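## Task

Take a single red wire connector from the lid of the tool case and get it into the steel junction box; releasing it just above the box is acceptable. It fails if any other connector ends up in the box (a second red one included, held or not), if a red connector is still held in the air at the end, if any connector or the tool case touches the floor, or if the robot falls or ends tilted. The connector must stay in the box without the robot holding it there.

## Robot and tools

Robot: a Rainbow Robotics RB-Y1 on a two-wheel base with two rear casters (base 0.66 m long, 0.58 m wide, front edge 0.10 m ahead of the wheel axle). It has a bending torso (a leg folding at ankle, knee and hip), a head and two seven-joint arms, each with a parallel gripper. The base drives straight or turns in place; it cannot move sideways. Loose objects may occasionally get nudged by the scene.

Frames: the base frame sits on the floor midway between the drive wheels, x forward, y left, z up. chest, left_hand and right_hand are reported in it; a hand point lies between the finger pads, fingers along its -z, closing along its x. Reported hand positions can be off, more so at full reach. Odometry is the base frame at scene start; base_odometry counts wheel turns only, so slip shows as travel; heading is positive to the left, -3.142 to 3.142.

execute_actions: argument actions is a list with zero or one action; an empty list just reports state and images. cameras picks images: head_camera, left_wrist_camera, right_wrist_camera or all (omitted or null gives all, [] gives none). An action may hold:
- base: one relative command from the current base pose, either {"translate_m": d} (metres, forward positive, -3 to 3) or {"rotate_rad": d} (radians, left/counter-clockwise positive, -3.2 to 3.2). A move needing over 8.667 s at its top speed is refused.
- joints: one object keyed by joint name, each an absolute target (radians, grippers in metres of opening). Ranges: torso_squat_rad 0 to 1.2 (higher lowers a level chest); torso_shift_rad -0.3 to 0.6 (hips forward when positive); torso_pitch_rad -0.2 to 1.4 (forward bow positive); torso_yaw_rad -1.5 to 1.5 (left positive). Per arm: shoulder_pitch -2.356 to 2.356 (0 hanging, negative raises forward); left_shoulder_roll_rad 0 to 3.141 and right_shoulder_roll_rad -3.141 to 0 (both raise outward); shoulder_yaw -2.094 to 2.094; elbow -2.617 to 0.01 (negative bends); forearm_roll -3.141 to 3.141; wrist_pitch -1.57 to 1.919 (negative tips the hand forward); hand_roll -2.705 to 2.705; gripper_m 0 to 0.1. Yaw and roll signs are the same for both arms (left/counter-clockwise positive). head_pan_rad -0.523 to 0.523 (left positive), head_tilt_rad -0.35 to 1.57 (down positive). Joint tolerance is ±0.02, grippers ±0.004.
- speeds: caps for that action only, translate_m 0.05 to 0.4 m/s, rotate_rad 0.1 to 1.509 rad/s (defaults are the maxima).
- min_time_s: 0.1 to 8, the shortest duration for each arm and head motion.
Default top speeds: arm joints 1 rad/s (wrist-area joints 1.5), head 1.5, squat and pitch 0.3, shift 0.15, torso yaw 0.6, grippers 0.1 m/s. Unnamed joints may still push toward earlier targets. An unknown key or out-of-range number rejects the whole call with no motion. After a reported stop, later motion calls in the same reply are skipped.

Torso combined limits: squat + shift <= 1.52; squat - shift + pitch <= 1.57; shift + 0.5 pitch - 0.4 squat <= 0.7; shift + 0.3 pitch - 0.5 squat <= 0.39. Breaking one leaves the commanded torso joints short, marked off_target.

wait: seconds from 0 to 10; nothing new is commanded and the same report comes back.
zoom_image: camera plus region [x0, y0, x1, y1] in pixels of that camera's latest full image, at most 504 by 504. head_camera is 896x504, wrist cameras 644x364.
finished_scene: scene number; ends the scene for good and reports whether the goal was met. Only call it once the connectors rest in the box and the grippers hold nothing.

Results: base_status and joint_status give how each motion ended. done = reached (for the base, wheels turned as commanded, even if slipping). off_target = resting away from target, maybe still pushing. contact_stop = hit something resisting hard (torso or arms only). time_out = took too long. stopped_with_arm = torso halted because an arm contact-stopped. limit_stop_at_own_body = a guard stopped an arm or torso just short of hitting the robot's body. limit_stop_at_<name> = a built-in limit. After these stops the whole group (torso joints, or all seven joints of that arm) drops its targets and holds. joint command not followed (with a cause: line) means a self/arm-collision check held back that arm's targets, shown as not_followed; the gripper still acts, and the held targets may be retried later. on_its_own lists what this call did not command; held at is a target, not a position. After a stop, back off first in a separate action, arms before torso. Exception: if both hands hold one object and the torso contact-stops at once with nothing in the way, set every arm joint to its reported position, then resend the torso.

Grasping: command an opening at least 0.005 m below the object's width; off_target on the gripper then is normal.

Avoid: arms hitting or pressing on each other (any part, grippers included); driving into furniture (the base does not stop and the bent leg can protrude past the front); the leg pressing furniture, which can slide the robot back unseen in odometry; heavy loads far forward, which can tip the robot; over 3 kg per arm. Joint torque at its load limit (shoulders 66.5, elbows 34.2, wrist joints 23.7 N m) freezes the robot for 10 s. MOTOR HOT warns from 65 °C; at 80 °C an OVER-TEMPERATURE FAULT brakes the arm (limit_stop_at_motor_heat) and targets must be resent. The robot keeps its last command while you think. Avoid drops outside the box, slams and hard pushes; keep motions short.

Each tool is called after ">>>" by a JSON object that holds its "fn" and its "kwargs", one argument or row to a line.

## Session

>>> {"fn": "execute_actions", "kwargs": {
  "actions": []
}}

Scene clock: 0.00 s.
base_odometry: x=+0.000 y=+0.000 heading=+0.000 (m, m, rad; odometry frame)
base_status: not commanded
joint_positions: torso_squat_rad=+0.350 torso_shift_rad=-0.001 torso_pitch_rad=+0.000 torso_yaw_rad=+0.000 left_shoulder_pitch_rad=+0.001 left_shoulder_roll_rad=+0.046 left_shoulder_yaw_rad=-0.025 left_elbow_rad=-0.100 left_forearm_roll_rad=-0.006 left_wrist_pitch_rad=-0.035 left_hand_roll_rad=-0.034 left_gripper_m=+0.099 right_shoulder_pitch_rad=+0.053 right_shoulder_roll_rad=-0.020 right_shoulder_yaw_rad=+0.013 right_elbow_rad=-0.273 right_forearm_roll_rad=-0.013 right_wrist_pitch_rad=-0.054 right_hand_roll_rad=-0.012 right_gripper_m=+0.099 head_pan_rad=+0.000 head_tilt_rad=+0.401
joint_status: not commanded
chest: x=-0.2285 y=+0.0000 z=+1.2474 quat_wxyz=(+1.000, +0.000, +0.000, +0.000) (m; base frame)
left_hand: x=-0.1720 y=+0.2530 z=+0.5657 quat_wxyz=(+0.997, +0.023, -0.067, -0.034) (m; base frame)
right_hand: x=-0.1220 y=-0.2362 z=+0.5722 quat_wxyz=(+0.990, -0.009, -0.138, -0.013) (m; base frame)
pictures: head_camera, left_wrist_camera, right_wrist_camera
Images, in order (width x height): head_camera 896x504, left_wrist_camera 644x364, right_wrist_camera 644x364.

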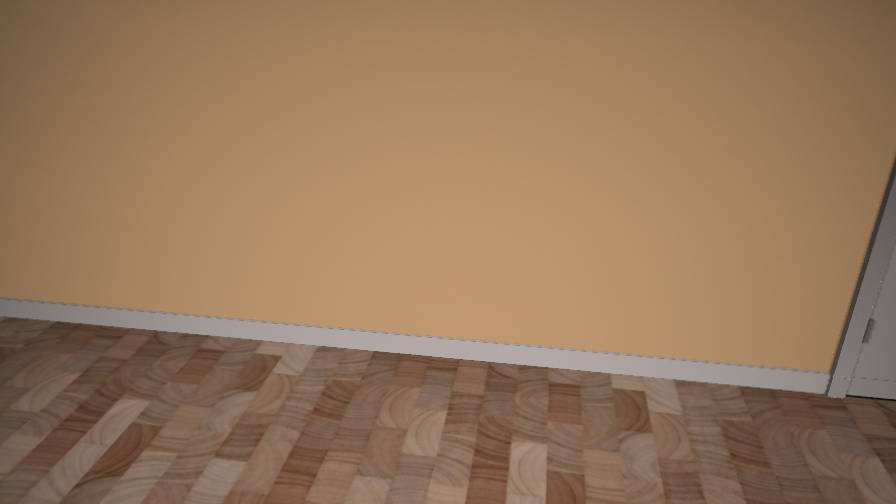

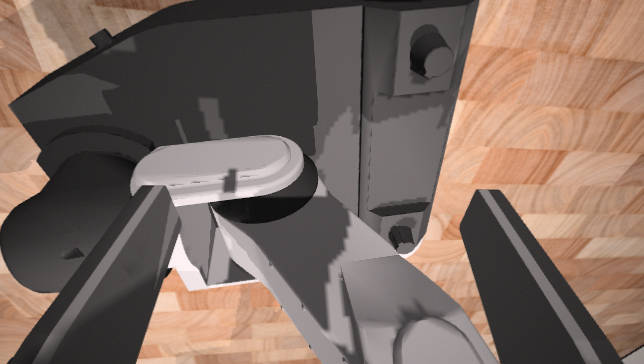

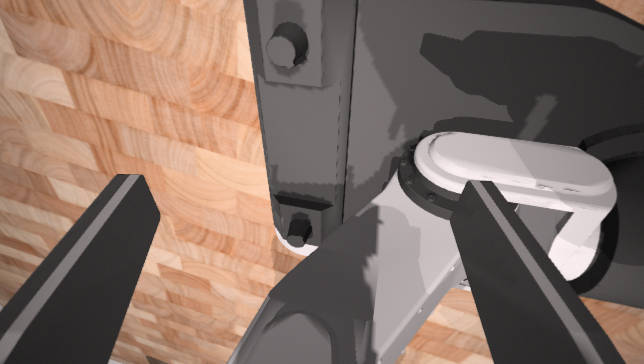

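>>> {"fn": "execute_actions", "kwargs": {
  "actions": [
    {"joints":{"torso_yaw_rad":1.2,"head_pan_rad":0.3}}
  ],
  "cameras": ["head_camera"]
}}

>>> {"fn": "execute_actions", "kwargs": {
  "actions": [
    {"joints":{"torso_yaw_rad":-1.2,"head_pan_rad":-0.3}}
  ],
  "cameras": ["head_camera"]
}}

Scene clock: 7.73 s.
base_odometry: x=+0.000 y=+0.000 heading=+0.000 (m, m, rad; odometry frame)
base_status: not commanded
joint_positions: torso_squat_rad=+0.350 torso_shift_rad=-0.001 torso_pitch_rad=+0.000 torso_yaw_rad=+1.143 left_shoulder_pitch_rad=+0.001 left_shoulder_roll_rad=+0.046 left_shoulder_yaw_rad=-0.025 left_elbow_rad=-0.100 left_forearm_roll_rad=-0.006 left_wrist_pitch_rad=-0.035 left_hand_roll_rad=-0.034 left_gripper_m=+0.099 right_shoulder_pitch_rad=+0.053 right_shoulder_roll_rad=-0.020 right_shoulder_yaw_rad=+0.013 right_elbow_rad=-0.273 right_forearm_roll_rad=-0.013 right_wrist_pitch_rad=-0.054 right_hand_roll_rad=-0.012 right_gripper_m=+0.099 head_pan_rad=+0.300 head_tilt_rad=+0.401
joint_status: torso_yaw_rad limit_stop_at_own_body (moved +1.143 of +1.200); the others done
on_its_own: torso_yaw_rad is held at +1.143, not at your +1.200, since a limit_stop_at_own_body
chest: x=-0.2285 y=+0.0000 z=+1.2474 quat_wxyz=(+0.841, +0.000, +0.000, +0.541) (m; base frame)
left_hand: x=-0.4356 y=+0.1558 z=+0.5657 quat_wxyz=(+0.857, +0.055, -0.043, +0.511) (m; base frame)
right_hand: x=+0.0303 y=-0.0013 z=+0.5721 quat_wxyz=(+0.840, +0.067, -0.121, +0.525) (m; base frame)
pictures: head_camera
Images, in order (width x height): head_camera 896x504.

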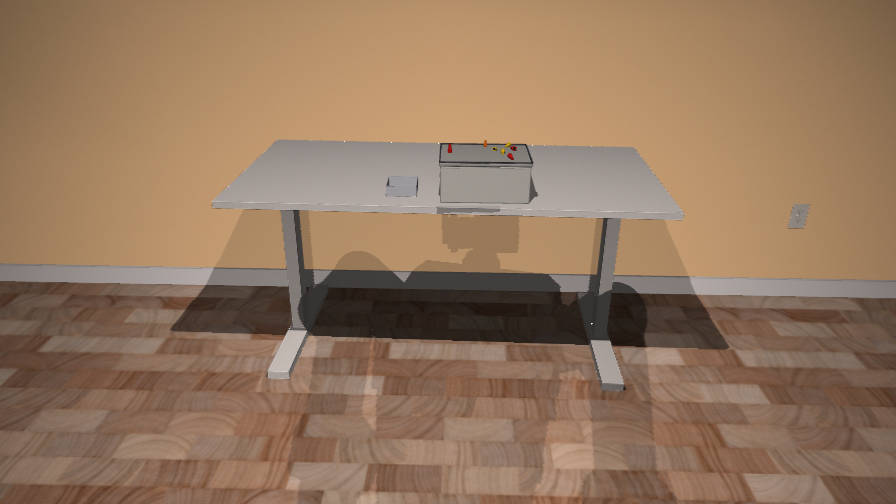

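not run: a stop came earlier in this reply.

>>> {"fn": "execute_actions", "kwargs": {
  "actions": [
    {"base":{"rotate_rad":1.42},"joints":{"torso_yaw_rad":0,"head_pan_rad":0,"torso_squat_rad":0.1,"left_shoulder_pitch_rad":-0.9,"left_shoulder_roll_rad":0.2,"left_elbow_rad":-1.0,"left_wrist_pitch_rad":1.9}}
  ],
  "cameras": []
}}

>>> {"fn": "execute_actions", "kwargs": {
  "actions": [
    {"base":{"translate_m":1.6},"joints":{"head_tilt_rad":0.65}}
  ]
}}

Scene clock: 34.30 s.
base_odometry: x=+0.000 y=+0.000 heading=+1.420 (m, m, rad; odometry frame)
base_status: done
joint_positions: torso_squat_rad=+0.100 torso_shift_rad=-0.001 torso_pitch_rad=+0.000 torso_yaw_rad=+0.000 left_shoulder_pitch_rad=-0.900 left_shoulder_roll_rad=+0.200 left_shoulder_yaw_rad=-0.025 left_elbow_rad=-1.000 left_forearm_roll_rad=-0.007 left_wrist_pitch_rad=+1.900 left_hand_roll_rad=-0.034 left_gripper_m=+0.099 right_shoulder_pitch_rad=+0.053 right_shoulder_roll_rad=-0.020 right_shoulder_yaw_rad=+0.013 right_elbow_rad=-0.273 right_forearm_roll_rad=-0.013 right_wrist_pitch_rad=-0.054 right_hand_roll_rad=-0.012 right_gripper_m=+0.099 head_pan_rad=+0.000 head_tilt_rad=+0.401
joint_status: all done
chest: x=-0.2284 y=+0.0000 z=+1.2864 quat_wxyz=(+1.000, +0.000, +0.000, +0.000) (m; base frame)
left_hand: x=+0.2543 y=+0.2480 z=+1.0357 quat_wxyz=(+0.987, +0.140, +0.013, -0.081) (m; base frame)
right_hand: x=-0.1221 y=-0.2362 z=+0.6112 quat_wxyz=(+0.990, -0.009, -0.138, -0.013) (m; base frame)
pictures: none
No camera images: the call's "cameras" was empty. Leave "cameras" out to get every camera's image.

Scene clock: 39.97 s.
base_odometry: x=+0.240 y=+1.582 heading=+1.420 (m, m, rad; odometry frame)
base_status: done
joint_positions: torso_squat_rad=+0.100 torso_shift_rad=-0.001 torso_pitch_rad=+0.000 torso_yaw_rad=+0.000 left_shoulder_pitch_rad=-0.900 left_shoulder_roll_rad=+0.200 left_shoulder_yaw_rad=-0.025 left_elbow_rad=-1.000 left_forearm_roll_rad=-0.007 left_wrist_pitch_rad=+1.900 left_hand_roll_rad=-0.034 left_gripper_m=+0.099 right_shoulder_pitch_rad=+0.053 right_shoulder_roll_rad=-0.020 right_shoulder_yaw_rad=+0.013 right_elbow_rad=-0.273 right_forearm_roll_rad=-0.013 right_wrist_pitch_rad=-0.054 right_hand_roll_rad=-0.012 right_gripper_m=+0.099 head_pan_rad=+0.000 head_tilt_rad=+0.650
joint_status: all done
chest: x=-0.2284 y=+0.0000 z=+1.2864 quat_wxyz=(+1.000, +0.000, +0.000, +0.000) (m; base frame)
left_hand: x=+0.2543 y=+0.2480 z=+1.0357 quat_wxyz=(+0.987, +0.140, +0.013, -0.081) (m; base frame)
right_hand: x=-0.1221 y=-0.2362 z=+0.6112 quat_wxyz=(+0.990, -0.009, -0.138, -0.013) (m; base frame)
pictures: head_camera, left_wrist_camera, right_wrist_camera
Images, in order (width x height): head_camera 896x504, left_wrist_camera 644x364, right_wrist_camera 644x364.

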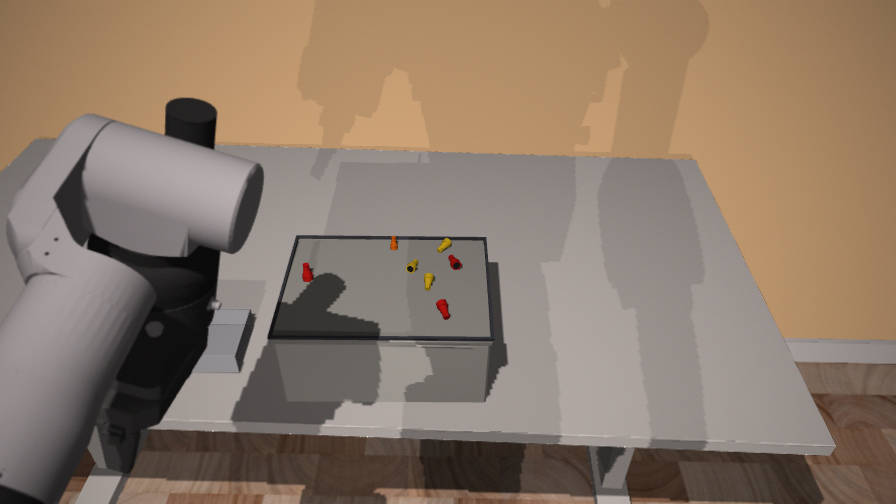

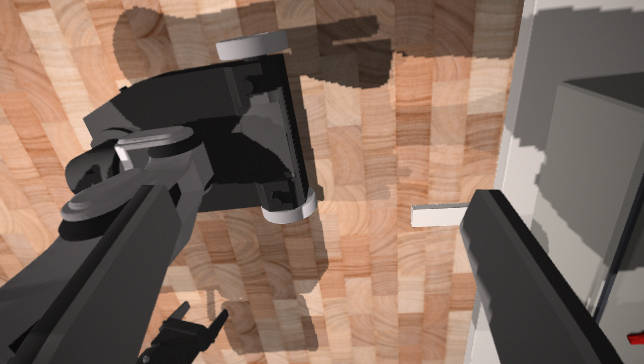

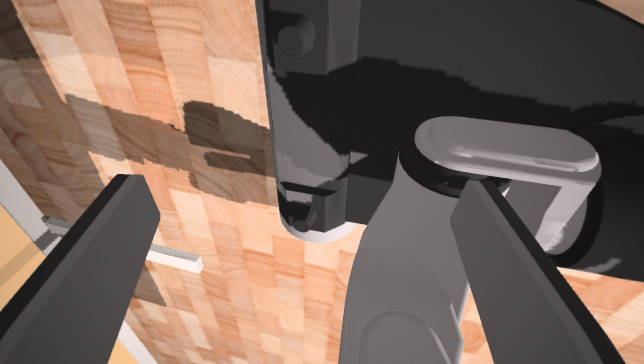

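>>> {"fn": "execute_actions", "kwargs": {
  "actions": [
    {"base":{"translate_m":0.33},"joints":{"head_tilt_rad":1.0,"left_shoulder_roll_rad":0.02,"left_hand_roll_rad":-1.2,"left_gripper_m":0.06,"torso_shift_rad":0.1}}
  ],
  "cameras": ["head_camera","left_wrist_camera"]
}}

Scene clock: 62.03 s.
base_odometry: x=+0.289 y=+1.908 heading=+1.421 (m, m, rad; odometry frame)
base_status: done
joint_positions: torso_squat_rad=+0.100 torso_shift_rad=+0.100 torso_pitch_rad=+0.000 torso_yaw_rad=+0.000 left_shoulder_pitch_rad=-0.900 left_shoulder_roll_rad=+0.020 left_shoulder_yaw_rad=-0.025 left_elbow_rad=-1.000 left_forearm_roll_rad=-0.007 left_wrist_pitch_rad=+1.900 left_hand_roll_rad=-1.200 left_gripper_m=+0.060 right_shoulder_pitch_rad=+0.053 right_shoulder_roll_rad=-0.020 right_shoulder_yaw_rad=+0.013 right_elbow_rad=-0.273 right_forearm_roll_rad=-0.013 right_wrist_pitch_rad=-0.054 right_hand_roll_rad=-0.012 right_gripper_m=+0.099 head_pan_rad=+0.000 head_tilt_rad=+1.000
joint_status: all done
chest: x=-0.1584 y=+0.0000 z=+1.2829 quat_wxyz=(+1.000, +0.000, +0.000, +0.000) (m; base frame)
left_hand: x=+0.3049 y=+0.1472 z=+1.0118 quat_wxyz=(+0.740, +0.057, +0.064, -0.667) (m; base frame)
right_hand: x=-0.0520 y=-0.2362 z=+0.6078 quat_wxyz=(+0.990, -0.009, -0.138, -0.013) (m; base frame)
pictures: head_camera, left_wrist_camera
Images, in order (width x height): head_camera 896x504, left_wrist_camera 644x364.

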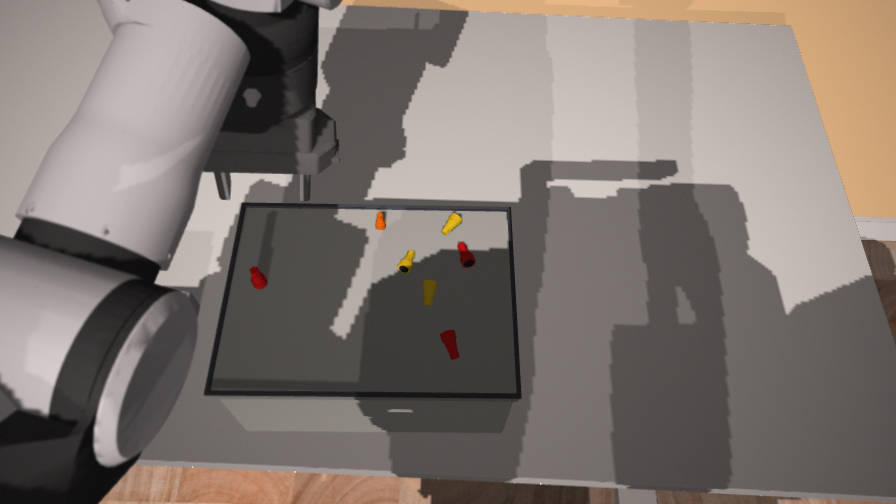

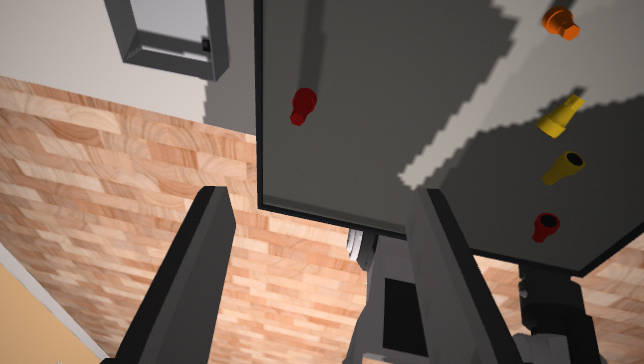

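>>> {"fn": "execute_actions", "kwargs": {
  "actions": [
    {"joints":{"torso_squat_rad":0.6,"torso_shift_rad":0.15,"torso_yaw_rad":0.1,"left_hand_roll_rad":-1.3}}
  ],
  "cameras": ["head_camera","left_wrist_camera"]
}}

Scene clock: 77.27 s.
base_odometry: x=+0.289 y=+1.908 heading=+1.421 (m, m, rad; odometry frame)
base_status: not commanded
joint_positions: torso_squat_rad=+0.600 torso_shift_rad=+0.149 torso_pitch_rad=-0.002 torso_yaw_rad=+0.100 left_shoulder_pitch_rad=-0.906 left_shoulder_roll_rad=+0.020 left_shoulder_yaw_rad=-0.025 left_elbow_rad=-1.004 left_forearm_roll_rad=-0.006 left_wrist_pitch_rad=+1.901 left_hand_roll_rad=-1.300 left_gripper_m=+0.060 right_shoulder_pitch_rad=+0.053 right_shoulder_roll_rad=-0.020 right_shoulder_yaw_rad=+0.013 right_elbow_rad=-0.273 right_forearm_roll_rad=-0.013 right_wrist_pitch_rad=-0.054 right_hand_roll_rad=-0.012 right_gripper_m=+0.099 head_pan_rad=+0.000 head_tilt_rad=+1.000
joint_status: all done
chest: x=-0.1429 y=-0.0001 z=+1.1612 quat_wxyz=(+0.999, +0.000, -0.001, +0.050) (m; base frame)
left_hand: x=+0.3062 y=+0.1915 z=+0.8946 quat_wxyz=(+0.739, +0.054, +0.066, -0.668) (m; base frame)
right_hand: x=-0.0119 y=-0.2243 z=+0.4862 quat_wxyz=(+0.990, -0.002, -0.139, +0.036) (m; base frame)
pictures: head_camera, left_wrist_camera
Images, in order (width x height): head_camera 896x504, left_wrist_camera 644x364.

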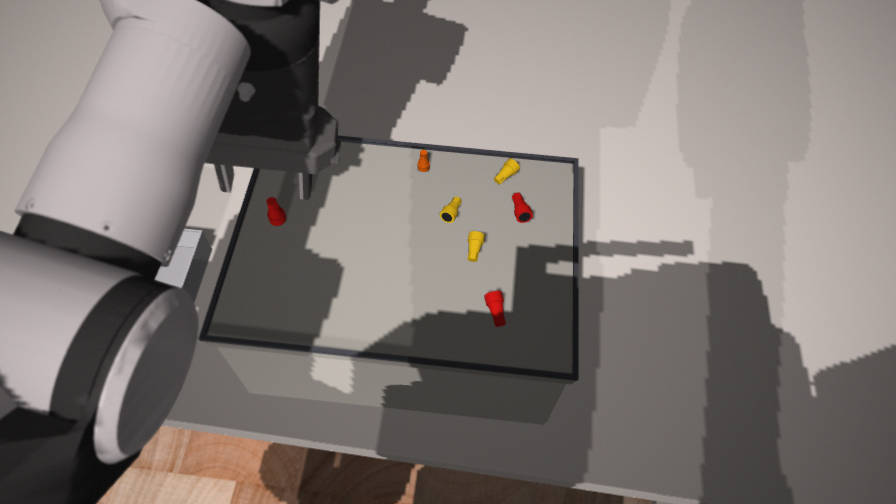

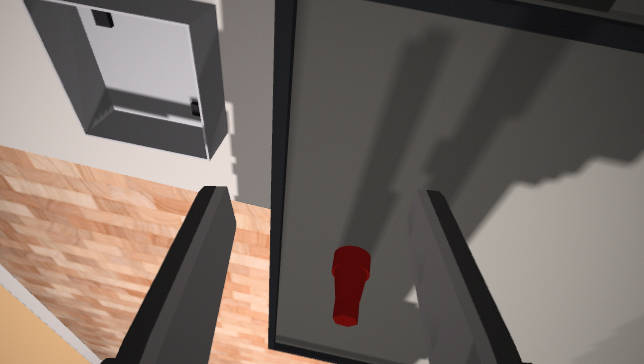

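>>> {"fn": "execute_actions", "kwargs": {
  "actions": [
    {"joints":{"torso_squat_rad":0.66}}
  ],
  "cameras": ["head_camera","left_wrist_camera"]
}}

>>> {"fn": "zoom_image", "kwargs": {
  "camera": "head_camera",
  "region": [160,80,400,260]
}}

Scene clock: 105.10 s.
base_odometry: x=+0.289 y=+1.908 heading=+1.421 (m, m, rad; odometry frame)
base_status: not commanded
joint_positions: torso_squat_rad=+0.615 torso_shift_rad=+0.147 torso_pitch_rad=-0.008 torso_yaw_rad=+0.100 left_shoulder_pitch_rad=-0.909 left_shoulder_roll_rad=+0.020 left_shoulder_yaw_rad=-0.025 left_elbow_rad=-1.006 left_forearm_roll_rad=-0.006 left_wrist_pitch_rad=+1.901 left_hand_roll_rad=-1.300 left_gripper_m=+0.059 right_shoulder_pitch_rad=+0.053 right_shoulder_roll_rad=-0.020 right_shoulder_yaw_rad=+0.013 right_elbow_rad=-0.273 right_forearm_roll_rad=-0.013 right_wrist_pitch_rad=-0.054 right_hand_roll_rad=-0.012 right_gripper_m=+0.099 head_pan_rad=+0.000 head_tilt_rad=+1.000
joint_status: torso_squat_rad contact_stop (moved +0.014 of +0.060)
on_its_own: torso_squat_rad is held at +0.614, not at your +0.660, since a contact_stop
chest: x=-0.1469 y=-0.0003 z=+1.1556 quat_wxyz=(+0.999, +0.000, -0.004, +0.050) (m; base frame)
left_hand: x=+0.3053 y=+0.1911 z=+0.8936 quat_wxyz=(+0.739, +0.058, +0.062, -0.668) (m; base frame)
right_hand: x=-0.0121 y=-0.2243 z=+0.4814 quat_wxyz=(+0.989, -0.002, -0.142, +0.036) (m; base frame)
pictures: head_camera, left_wrist_camera
Images, in order (width x height): head_camera 896x504, left_wrist_camera 644x364.

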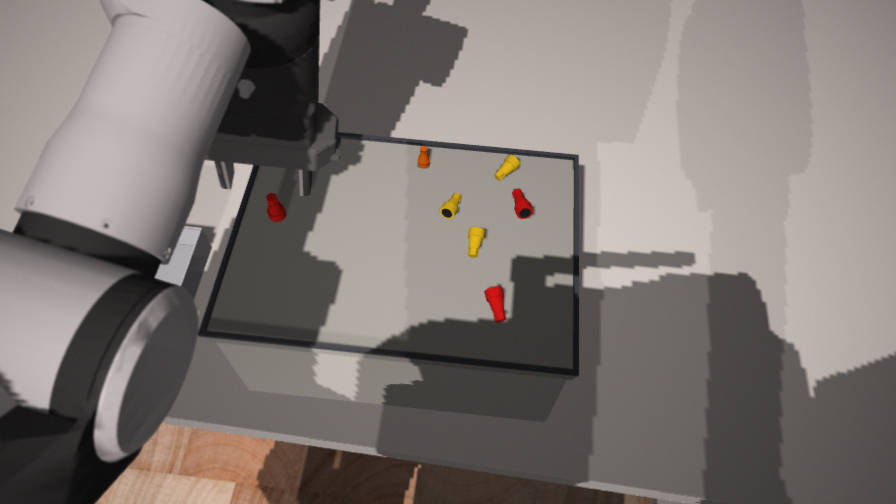

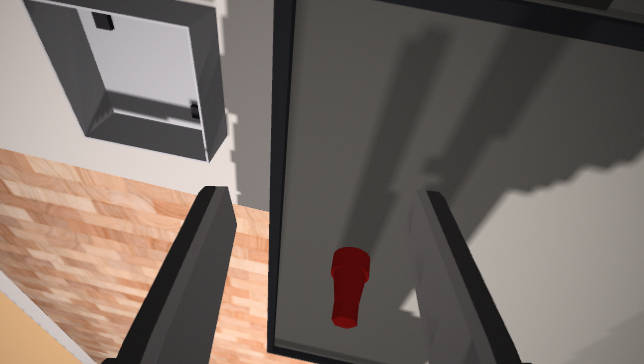

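Region (160, 80, 400, 260) of head_camera's 896x504 image, scaled by 2.100, with more detail than that image has; it fills the top 378 rows of this view, and the rest is white.

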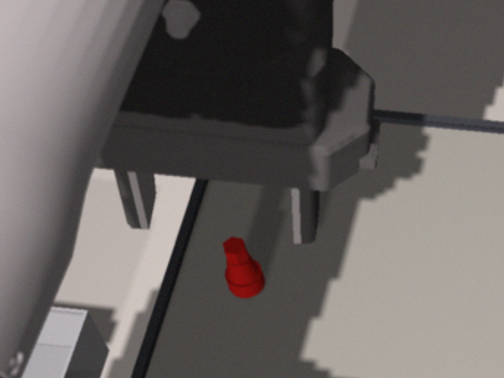

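>>> {"fn": "execute_actions", "kwargs": {
  "actions": [
    {"joints":{"torso_squat_rad":0.57,"torso_pitch_rad":0}}
  ],
  "cameras": []
}}

>>> {"fn": "execute_actions", "kwargs": {
  "actions": [
    {"joints":{"torso_shift_rad":0.105,"torso_yaw_rad":0.075}}
  ],
  "cameras": ["head_camera","left_wrist_camera"]
}}

Scene clock: 117.63 s.
base_odometry: x=+0.289 y=+1.908 heading=+1.421 (m, m, rad; odometry frame)
base_status: not commanded
joint_positions: torso_squat_rad=+0.570 torso_shift_rad=+0.148 torso_pitch_rad=+0.000 torso_yaw_rad=+0.100 left_shoulder_pitch_rad=-0.900 left_shoulder_roll_rad=+0.020 left_shoulder_yaw_rad=-0.025 left_elbow_rad=-1.000 left_forearm_roll_rad=-0.006 left_wrist_pitch_rad=+1.900 left_hand_roll_rad=-1.300 left_gripper_m=+0.060 right_shoulder_pitch_rad=+0.053 right_shoulder_roll_rad=-0.020 right_shoulder_yaw_rad=+0.013 right_elbow_rad=-0.273 right_forearm_roll_rad=-0.013 right_wrist_pitch_rad=-0.054 right_hand_roll_rad=-0.012 right_gripper_m=+0.099 head_pan_rad=+0.000 head_tilt_rad=+1.000
joint_status: all done
chest: x=-0.1411 y=-0.0001 z=+1.1728 quat_wxyz=(+0.999, +0.000, +0.000, +0.050) (m; base frame)
left_hand: x=+0.3053 y=+0.1925 z=+0.9018 quat_wxyz=(+0.740, +0.050, +0.070, -0.668) (m; base frame)
right_hand: x=-0.0120 y=-0.2244 z=+0.4976 quat_wxyz=(+0.990, -0.002, -0.138, +0.036) (m; base frame)
pictures: none
No camera images: the call's "cameras" was empty. Leave "cameras" out to get every camera's image.

Scene clock: 118.67 s.
base_odometry: x=+0.289 y=+1.908 heading=+1.421 (m, m, rad; odometry frame)
base_status: not commanded
joint_positions: torso_squat_rad=+0.570 torso_shift_rad=+0.105 torso_pitch_rad=+0.000 torso_yaw_rad=+0.075 left_shoulder_pitch_rad=-0.900 left_shoulder_roll_rad=+0.020 left_shoulder_yaw_rad=-0.025 left_elbow_rad=-1.000 left_forearm_roll_rad=-0.006 left_wrist_pitch_rad=+1.900 left_hand_roll_rad=-1.300 left_gripper_m=+0.060 right_shoulder_pitch_rad=+0.053 right_shoulder_roll_rad=-0.020 right_shoulder_yaw_rad=+0.013 right_elbow_rad=-0.273 right_forearm_roll_rad=-0.013 right_wrist_pitch_rad=-0.054 right_hand_roll_rad=-0.012 right_gripper_m=+0.099 head_pan_rad=+0.000 head_tilt_rad=+1.000
joint_status: all done
chest: x=-0.1663 y=-0.0001 z=+1.1760 quat_wxyz=(+0.999, +0.000, +0.000, +0.038) (m; base frame)
left_hand: x=+0.2848 y=+0.1814 z=+0.9052 quat_wxyz=(+0.731, +0.051, +0.069, -0.677) (m; base frame)
right_hand: x=-0.0425 y=-0.2275 z=+0.5008 quat_wxyz=(+0.990, -0.004, -0.138, +0.024) (m; base frame)
pictures: head_camera, left_wrist_camera
Images, in order (width x height): head_camera 896x504, left_wrist_camera 644x364.

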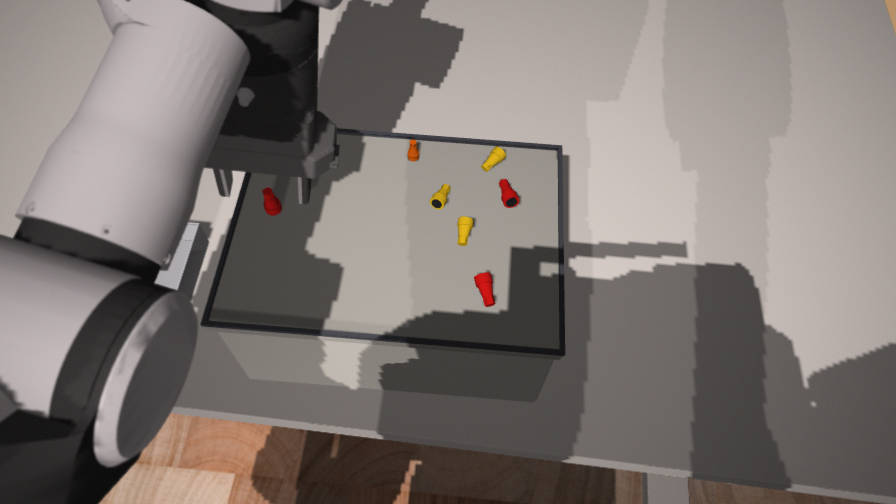

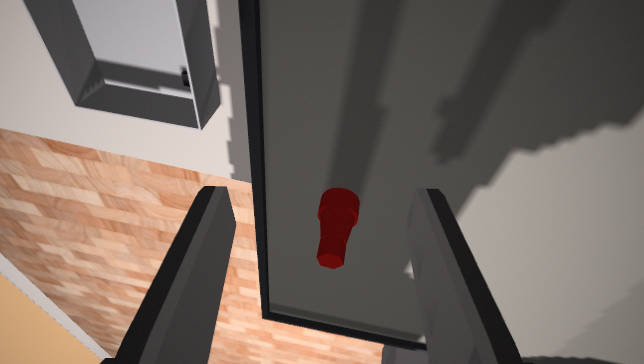

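>>> {"fn": "execute_actions", "kwargs": {
  "actions": [
    {"joints":{"torso_shift_rad":0.095,"torso_squat_rad":0.585,"left_gripper_m":0.04}}
  ],
  "cameras": ["left_wrist_camera"]
}}

>>> {"fn": "execute_actions", "kwargs": {
  "actions": [
    {"joints":{"left_gripper_m":0.004}}
  ],
  "cameras": ["head_camera","left_wrist_camera"]
}}

Scene clock: 126.27 s.
base_odometry: x=+0.289 y=+1.908 heading=+1.421 (m, m, rad; odometry frame)
base_status: not commanded
joint_positions: torso_squat_rad=+0.585 torso_shift_rad=+0.095 torso_pitch_rad=+0.000 torso_yaw_rad=+0.075 left_shoulder_pitch_rad=-0.900 left_shoulder_roll_rad=+0.020 left_shoulder_yaw_rad=-0.025 left_elbow_rad=-1.000 left_forearm_roll_rad=-0.006 left_wrist_pitch_rad=+1.900 left_hand_roll_rad=-1.300 left_gripper_m=+0.040 right_shoulder_pitch_rad=+0.053 right_shoulder_roll_rad=-0.020 right_shoulder_yaw_rad=+0.013 right_elbow_rad=-0.273 right_forearm_roll_rad=-0.013 right_wrist_pitch_rad=-0.054 right_hand_roll_rad=-0.012 right_gripper_m=+0.099 head_pan_rad=+0.000 head_tilt_rad=+1.000
joint_status: all done
chest: x=-0.1728 y=-0.0001 z=+1.1709 quat_wxyz=(+0.999, +0.000, +0.000, +0.038) (m; base frame)
left_hand: x=+0.2782 y=+0.1814 z=+0.9000 quat_wxyz=(+0.731, +0.051, +0.069, -0.677) (m; base frame)
right_hand: x=-0.0489 y=-0.2275 z=+0.4957 quat_wxyz=(+0.990, -0.004, -0.138, +0.024) (m; base frame)
pictures: left_wrist_camera
Images, in order (width x height): left_wrist_camera 644x364.

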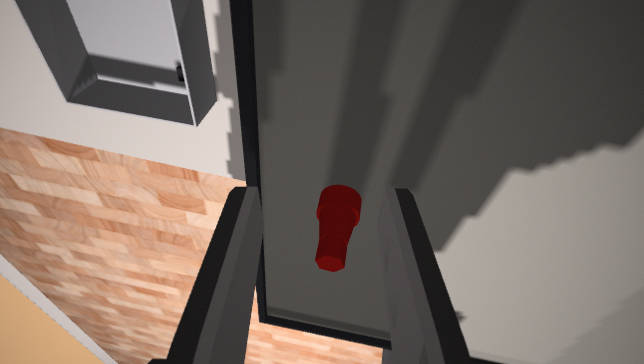

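Scene clock: 127.10 s.
base_odometry: x=+0.289 y=+1.908 heading=+1.421 (m, m, rad; odometry frame)
base_status: not commanded
joint_positions: torso_squat_rad=+0.585 torso_shift_rad=+0.095 torso_pitch_rad=+0.000 torso_yaw_rad=+0.075 left_shoulder_pitch_rad=-0.900 left_shoulder_roll_rad=+0.020 left_shoulder_yaw_rad=-0.025 left_elbow_rad=-1.000 left_forearm_roll_rad=-0.006 left_wrist_pitch_rad=+1.900 left_hand_roll_rad=-1.300 left_gripper_m=+0.011 right_shoulder_pitch_rad=+0.053 right_shoulder_roll_rad=-0.020 right_shoulder_yaw_rad=+0.013 right_elbow_rad=-0.273 right_forearm_roll_rad=-0.013 right_wrist_pitch_rad=-0.054 right_hand_roll_rad=-0.012 right_gripper_m=+0.099 head_pan_rad=+0.000 head_tilt_rad=+1.000
joint_status: left_gripper_m off_target (ended at +0.011, target +0.004)
chest: x=-0.1728 y=-0.0001 z=+1.1709 quat_wxyz=(+0.999, +0.000, +0.000, +0.038) (m; base frame)
left_hand: x=+0.2782 y=+0.1814 z=+0.9000 quat_wxyz=(+0.731, +0.051, +0.069, -0.677) (m; base frame)
right_hand: x=-0.0489 y=-0.2275 z=+0.4957 quat_wxyz=(+0.990, -0.004, -0.138, +0.024) (m; base frame)
pictures: head_camera, left_wrist_camera
Images, in order (width x height): head_camera 896x504, left_wrist_camera 644x364.

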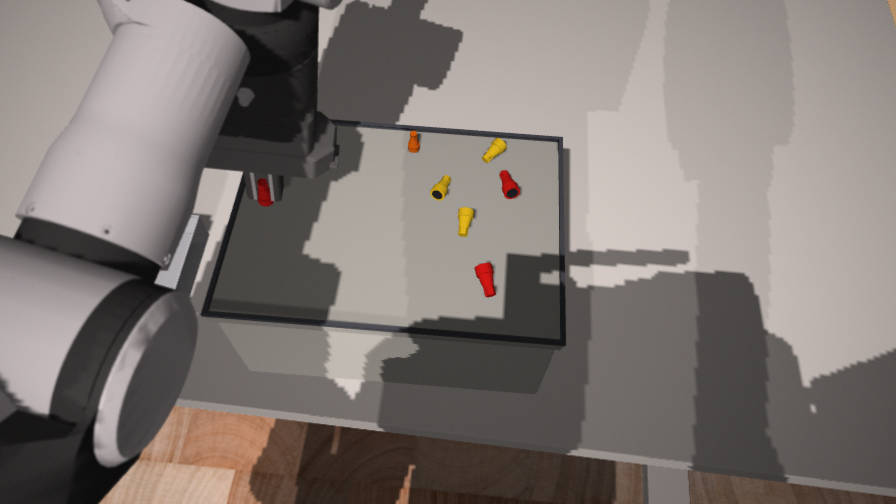

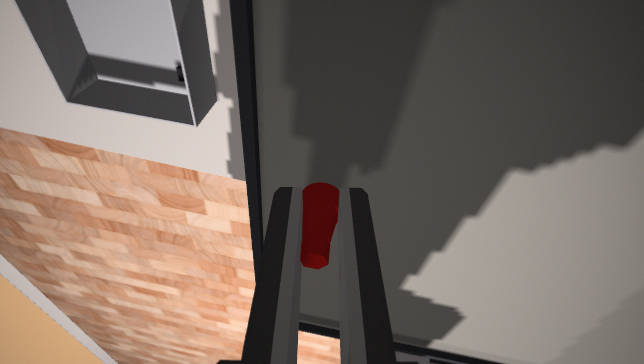

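>>> {"fn": "execute_actions", "kwargs": {
  "actions": [
    {"joints":{"torso_squat_rad":0.5}}
  ],
  "cameras": []
}}

>>> {"fn": "execute_actions", "kwargs": {
  "actions": [
    {"joints":{"torso_yaw_rad":0.42,"torso_shift_rad":0.15,"head_pan_rad":0.3}}
  ],
  "cameras": ["head_camera","left_wrist_camera"]
}}

Scene clock: 135.10 s.
base_odometry: x=+0.289 y=+1.908 heading=+1.421 (m, m, rad; odometry frame)
base_status: not commanded
joint_positions: torso_squat_rad=+0.500 torso_shift_rad=+0.095 torso_pitch_rad=+0.000 torso_yaw_rad=+0.075 left_shoulder_pitch_rad=-0.900 left_shoulder_roll_rad=+0.020 left_shoulder_yaw_rad=-0.025 left_elbow_rad=-1.000 left_forearm_roll_rad=-0.006 left_wrist_pitch_rad=+1.900 left_hand_roll_rad=-1.300 left_gripper_m=+0.011 right_shoulder_pitch_rad=+0.053 right_shoulder_roll_rad=-0.020 right_shoulder_yaw_rad=+0.013 right_elbow_rad=-0.273 right_forearm_roll_rad=-0.013 right_wrist_pitch_rad=-0.054 right_hand_roll_rad=-0.012 right_gripper_m=+0.099 head_pan_rad=+0.000 head_tilt_rad=+1.000
joint_status: all done
chest: x=-0.1696 y=-0.0001 z=+1.2015 quat_wxyz=(+0.999, +0.000, +0.000, +0.038) (m; base frame)
left_hand: x=+0.2813 y=+0.1814 z=+0.9303 quat_wxyz=(+0.731, +0.051, +0.069, -0.677) (m; base frame)
right_hand: x=-0.0461 y=-0.2275 z=+0.5262 quat_wxyz=(+0.990, -0.004, -0.138, +0.024) (m; base frame)
pictures: none
No camera images: the call's "cameras" was empty. Leave "cameras" out to get every camera's image.

Scene clock: 136.47 s.
base_odometry: x=+0.289 y=+1.908 heading=+1.421 (m, m, rad; odometry frame)
base_status: not commanded
joint_positions: torso_squat_rad=+0.500 torso_shift_rad=+0.150 torso_pitch_rad=+0.000 torso_yaw_rad=+0.420 left_shoulder_pitch_rad=-0.900 left_shoulder_roll_rad=+0.020 left_shoulder_yaw_rad=-0.025 left_elbow_rad=-1.000 left_forearm_roll_rad=-0.006 left_wrist_pitch_rad=+1.900 left_hand_roll_rad=-1.300 left_gripper_m=+0.011 right_shoulder_pitch_rad=+0.053 right_shoulder_roll_rad=-0.020 right_shoulder_yaw_rad=+0.013 right_elbow_rad=-0.273 right_forearm_roll_rad=-0.013 right_wrist_pitch_rad=-0.054 right_hand_roll_rad=-0.012 right_gripper_m=+0.099 head_pan_rad=+0.300 head_tilt_rad=+1.000
joint_status: all done
chest: x=-0.1361 y=+0.0000 z=+1.1973 quat_wxyz=(+0.978, +0.000, +0.000, +0.208) (m; base frame)
left_hand: x=+0.2268 y=+0.3232 z=+0.9261 quat_wxyz=(+0.837, +0.038, +0.077, -0.541) (m; base frame)
right_hand: x=+0.0570 y=-0.1723 z=+0.5221 quat_wxyz=(+0.971, +0.020, -0.137, +0.194) (m; base frame)
pictures: head_camera, left_wrist_camera
Images, in order (width x height): head_camera 896x504, left_wrist_camera 644x364.

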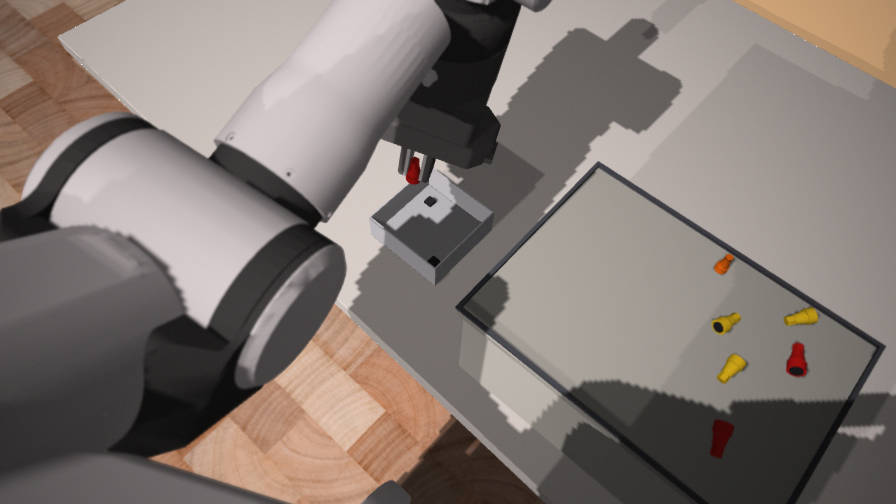

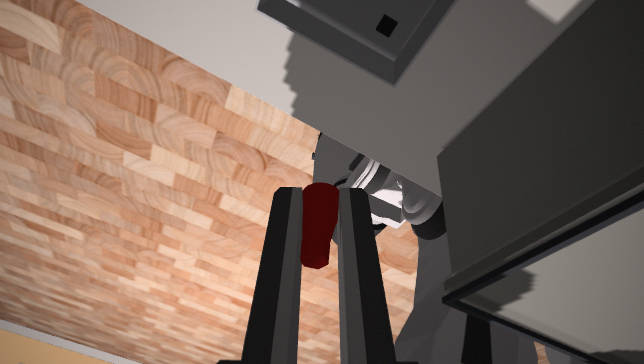

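>>> {"fn": "execute_actions", "kwargs": {
  "actions": [
    {"joints":{"torso_yaw_rad":0.5,"torso_shift_rad":0.3,"torso_squat_rad":0.62,"right_elbow_rad":-0.05,"right_shoulder_pitch_rad":0.25}}
  ],
  "cameras": ["head_camera","left_wrist_camera"]
}}

Scene clock: 147.13 s.
base_odometry: x=+0.289 y=+1.908 heading=+1.421 (m, m, rad; odometry frame)
base_status: not commanded
joint_positions: torso_squat_rad=+0.620 torso_shift_rad=+0.300 torso_pitch_rad=+0.000 torso_yaw_rad=+0.500 left_shoulder_pitch_rad=-0.900 left_shoulder_roll_rad=+0.020 left_shoulder_yaw_rad=-0.025 left_elbow_rad=-1.000 left_forearm_roll_rad=-0.006 left_wrist_pitch_rad=+1.900 left_hand_roll_rad=-1.300 left_gripper_m=+0.011 right_shoulder_pitch_rad=+0.250 right_shoulder_roll_rad=-0.020 right_shoulder_yaw_rad=+0.013 right_elbow_rad=-0.050 right_forearm_roll_rad=-0.013 right_wrist_pitch_rad=-0.054 right_hand_roll_rad=-0.012 right_gripper_m=+0.099 head_pan_rad=+0.300 head_tilt_rad=+1.000
joint_status: all done
chest: x=-0.0595 y=+0.0000 z=+1.1342 quat_wxyz=(+0.969, +0.000, +0.000, +0.247) (m; base frame)
left_hand: x=+0.2765 y=+0.3511 z=+0.8629 quat_wxyz=(+0.857, +0.035, +0.079, -0.507) (m; base frame)
right_hand: x=-0.0747 y=-0.2713 z=+0.4645 quat_wxyz=(+0.977, -0.028, +0.061, +0.201) (m; base frame)
pictures: head_camera, left_wrist_camera
Images, in order (width x height): head_camera 896x504, left_wrist_camera 644x364.

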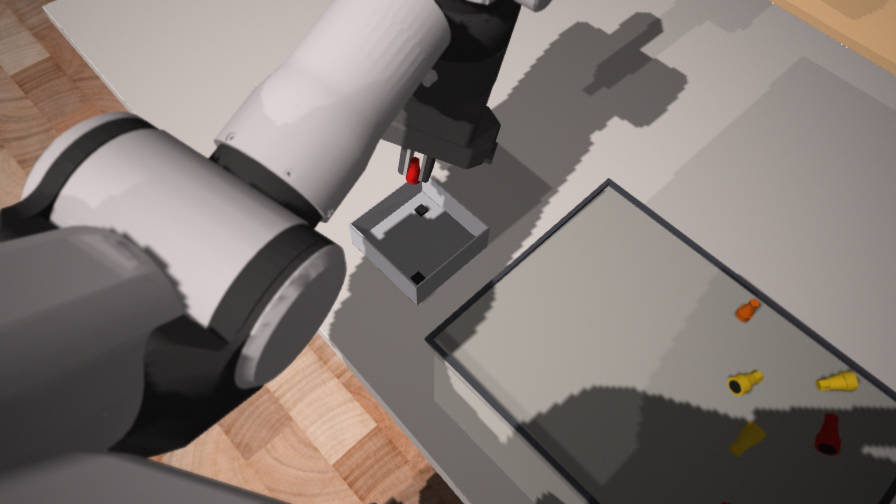

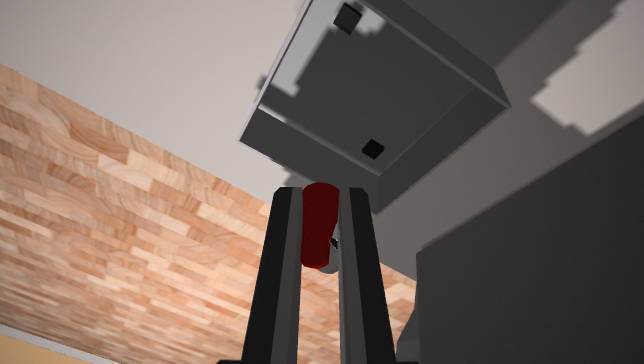

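>>> {"fn": "execute_actions", "kwargs": {
  "actions": [
    {"joints":{"torso_shift_rad":0.34,"torso_squat_rad":0.75}}
  ],
  "cameras": ["head_camera","left_wrist_camera"]
}}

Scene clock: 155.63 s.
base_odometry: x=+0.289 y=+1.908 heading=+1.421 (m, m, rad; odometry frame)
base_status: not commanded
joint_positions: torso_squat_rad=+0.750 torso_shift_rad=+0.340 torso_pitch_rad=+0.000 torso_yaw_rad=+0.500 left_shoulder_pitch_rad=-0.900 left_shoulder_roll_rad=+0.020 left_shoulder_yaw_rad=-0.025 left_elbow_rad=-1.000 left_forearm_roll_rad=-0.006 left_wrist_pitch_rad=+1.900 left_hand_roll_rad=-1.300 left_gripper_m=+0.011 right_shoulder_pitch_rad=+0.250 right_shoulder_roll_rad=-0.020 right_shoulder_yaw_rad=+0.013 right_elbow_rad=-0.050 right_forearm_roll_rad=-0.013 right_wrist_pitch_rad=-0.054 right_hand_roll_rad=-0.012 right_gripper_m=+0.099 head_pan_rad=+0.300 head_tilt_rad=+1.000
joint_status: all done
chest: x=-0.0572 y=+0.0000 z=+1.0728 quat_wxyz=(+0.969, +0.000, +0.000, +0.247) (m; base frame)
left_hand: x=+0.2788 y=+0.3511 z=+0.8016 quat_wxyz=(+0.857, +0.035, +0.078, -0.507) (m; base frame)
right_hand: x=-0.0721 y=-0.2713 z=+0.4031 quat_wxyz=(+0.977, -0.028, +0.061, +0.201) (m; base frame)
pictures: head_camera, left_wrist_camera
Images, in order (width x height): head_camera 896x504, left_wrist_camera 644x364.

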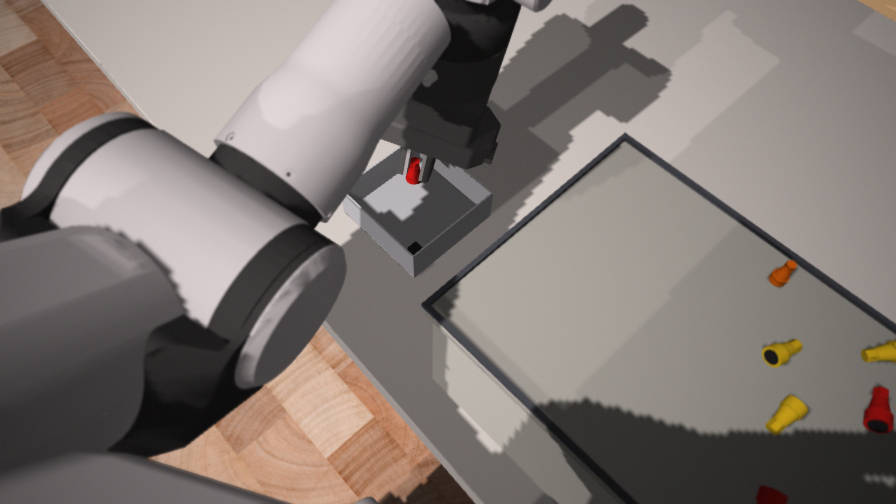

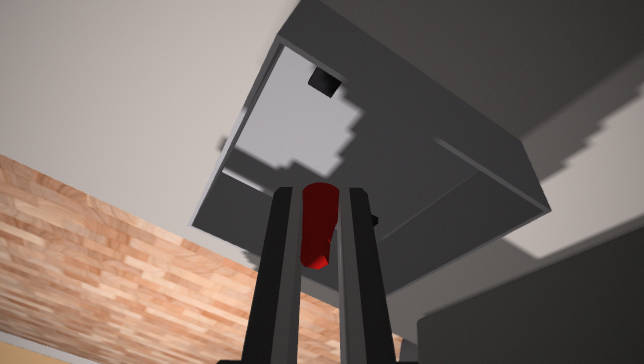

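>>> {"fn": "execute_actions", "kwargs": {
  "actions": [
    {"joints":{"torso_shift_rad":0.36,"torso_squat_rad":0.8}}
  ],
  "cameras": ["head_camera","left_wrist_camera"]
}}

>>> {"fn": "execute_actions", "kwargs": {
  "actions": [
    {"joints":{"left_gripper_m":0.035}}
  ],
  "cameras": []
}}

>>> {"fn": "execute_actions", "kwargs": {
  "actions": [
    {"joints":{"torso_squat_rad":0.6,"torso_shift_rad":0.3}}
  ],
  "cameras": ["head_camera","left_wrist_camera"]
}}

Scene clock: 164.87 s.
base_odometry: x=+0.289 y=+1.908 heading=+1.421 (m, m, rad; odometry frame)
base_status: not commanded
joint_positions: torso_squat_rad=+0.800 torso_shift_rad=+0.360 torso_pitch_rad=+0.000 torso_yaw_rad=+0.500 left_shoulder_pitch_rad=-0.900 left_shoulder_roll_rad=+0.020 left_shoulder_yaw_rad=-0.025 left_elbow_rad=-1.000 left_forearm_roll_rad=-0.006 left_wrist_pitch_rad=+1.900 left_hand_roll_rad=-1.300 left_gripper_m=+0.011 right_shoulder_pitch_rad=+0.250 right_shoulder_roll_rad=-0.020 right_shoulder_yaw_rad=+0.013 right_elbow_rad=-0.050 right_forearm_roll_rad=-0.013 right_wrist_pitch_rad=-0.054 right_hand_roll_rad=-0.012 right_gripper_m=+0.099 head_pan_rad=+0.300 head_tilt_rad=+1.000
joint_status: all done
chest: x=-0.0562 y=+0.0000 z=+1.0463 quat_wxyz=(+0.969, +0.000, +0.000, +0.247) (m; base frame)
left_hand: x=+0.2798 y=+0.3512 z=+0.7752 quat_wxyz=(+0.857, +0.035, +0.078, -0.507) (m; base frame)
right_hand: x=-0.0711 y=-0.2713 z=+0.3767 quat_wxyz=(+0.977, -0.028, +0.061, +0.201) (m; base frame)
pictures: head_camera, left_wrist_camera
Images, in order (width x height): head_camera 896x504, left_wrist_camera 644x364.

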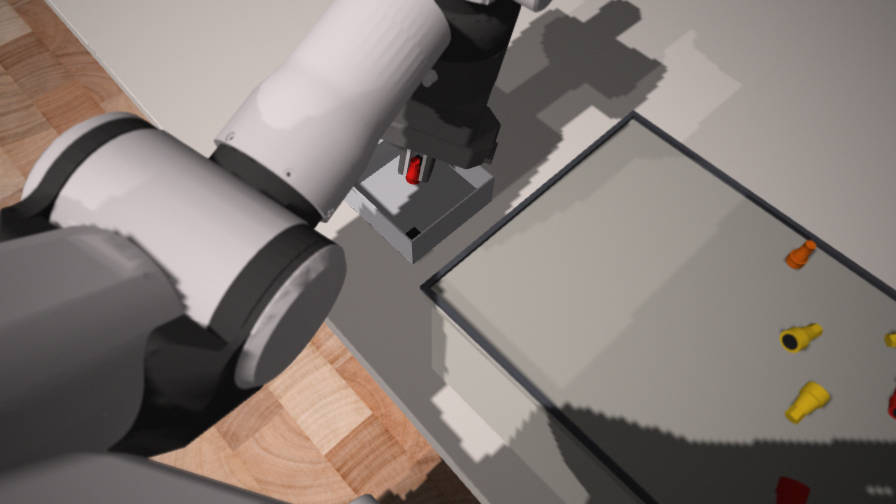

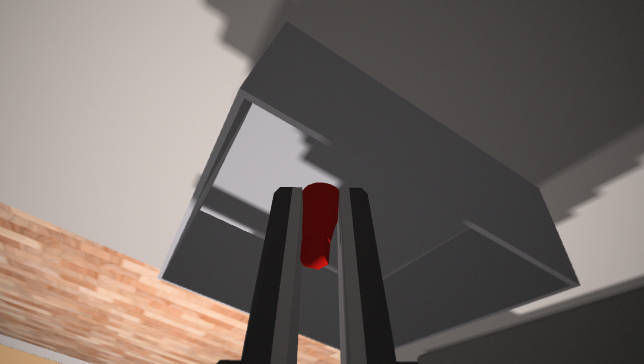

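Scene clock: 165.67 s.
base_odometry: x=+0.289 y=+1.908 heading=+1.421 (m, m, rad; odometry frame)
base_status: not commanded
joint_positions: torso_squat_rad=+0.800 torso_shift_rad=+0.360 torso_pitch_rad=+0.000 torso_yaw_rad=+0.500 left_shoulder_pitch_rad=-0.900 left_shoulder_roll_rad=+0.020 left_shoulder_yaw_rad=-0.025 left_elbow_rad=-1.000 left_forearm_roll_rad=-0.006 left_wrist_pitch_rad=+1.900 left_hand_roll_rad=-1.300 left_gripper_m=+0.035 right_shoulder_pitch_rad=+0.250 right_shoulder_roll_rad=-0.020 right_shoulder_yaw_rad=+0.013 right_elbow_rad=-0.050 right_forearm_roll_rad=-0.013 right_wrist_pitch_rad=-0.054 right_hand_roll_rad=-0.012 right_gripper_m=+0.099 head_pan_rad=+0.300 head_tilt_rad=+1.000
joint_status: all done
chest: x=-0.0562 y=+0.0000 z=+1.0463 quat_wxyz=(+0.969, +0.000, +0.000, +0.247) (m; base frame)
left_hand: x=+0.2798 y=+0.3512 z=+0.7752 quat_wxyz=(+0.857, +0.035, +0.078, -0.507) (m; base frame)
right_hand: x=-0.0711 y=-0.2713 z=+0.3767 quat_wxyz=(+0.977, -0.028, +0.061, +0.201) (m; base frame)
pictures: none
No camera images: the call's "cameras" was empty. Leave "cameras" out to get every camera's image.

Scene clock: 167.13 s.
base_odometry: x=+0.289 y=+1.908 heading=+1.421 (m, m, rad; odometry frame)
base_status: not commanded
joint_positions: torso_squat_rad=+0.600 torso_shift_rad=+0.300 torso_pitch_rad=+0.000 torso_yaw_rad=+0.500 left_shoulder_pitch_rad=-0.900 left_shoulder_roll_rad=+0.020 left_shoulder_yaw_rad=-0.025 left_elbow_rad=-1.000 left_forearm_roll_rad=-0.006 left_wrist_pitch_rad=+1.900 left_hand_roll_rad=-1.300 left_gripper_m=+0.035 right_shoulder_pitch_rad=+0.250 right_shoulder_roll_rad=-0.020 right_shoulder_yaw_rad=+0.013 right_elbow_rad=-0.050 right_forearm_roll_rad=-0.013 right_wrist_pitch_rad=-0.054 right_hand_roll_rad=-0.012 right_gripper_m=+0.099 head_pan_rad=+0.300 head_tilt_rad=+1.000
joint_status: all done
chest: x=-0.0572 y=+0.0000 z=+1.1419 quat_wxyz=(+0.969, +0.000, +0.000, +0.247) (m; base frame)
left_hand: x=+0.2787 y=+0.3511 z=+0.8706 quat_wxyz=(+0.857, +0.035, +0.078, -0.507) (m; base frame)
right_hand: x=-0.0723 y=-0.2713 z=+0.4722 quat_wxyz=(+0.977, -0.028, +0.061, +0.201) (m; base frame)
pictures: head_camera, left_wrist_camera
Images, in order (width x height): head_camera 896x504, left_wrist_camera 644x364.

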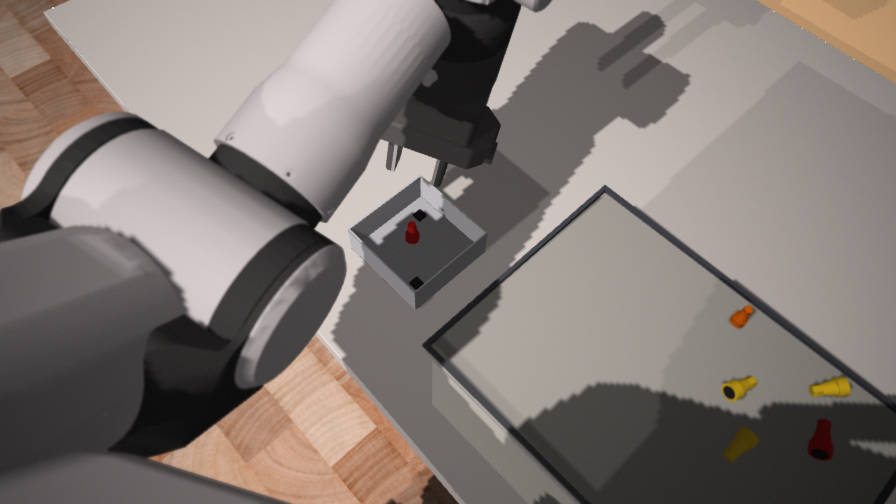

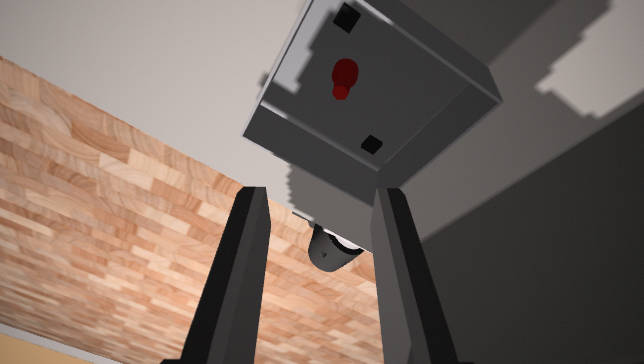

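>>> {"fn": "finished_scene", "kwargs": {
  "scene": 1
}}

The scene is finished: the task was done.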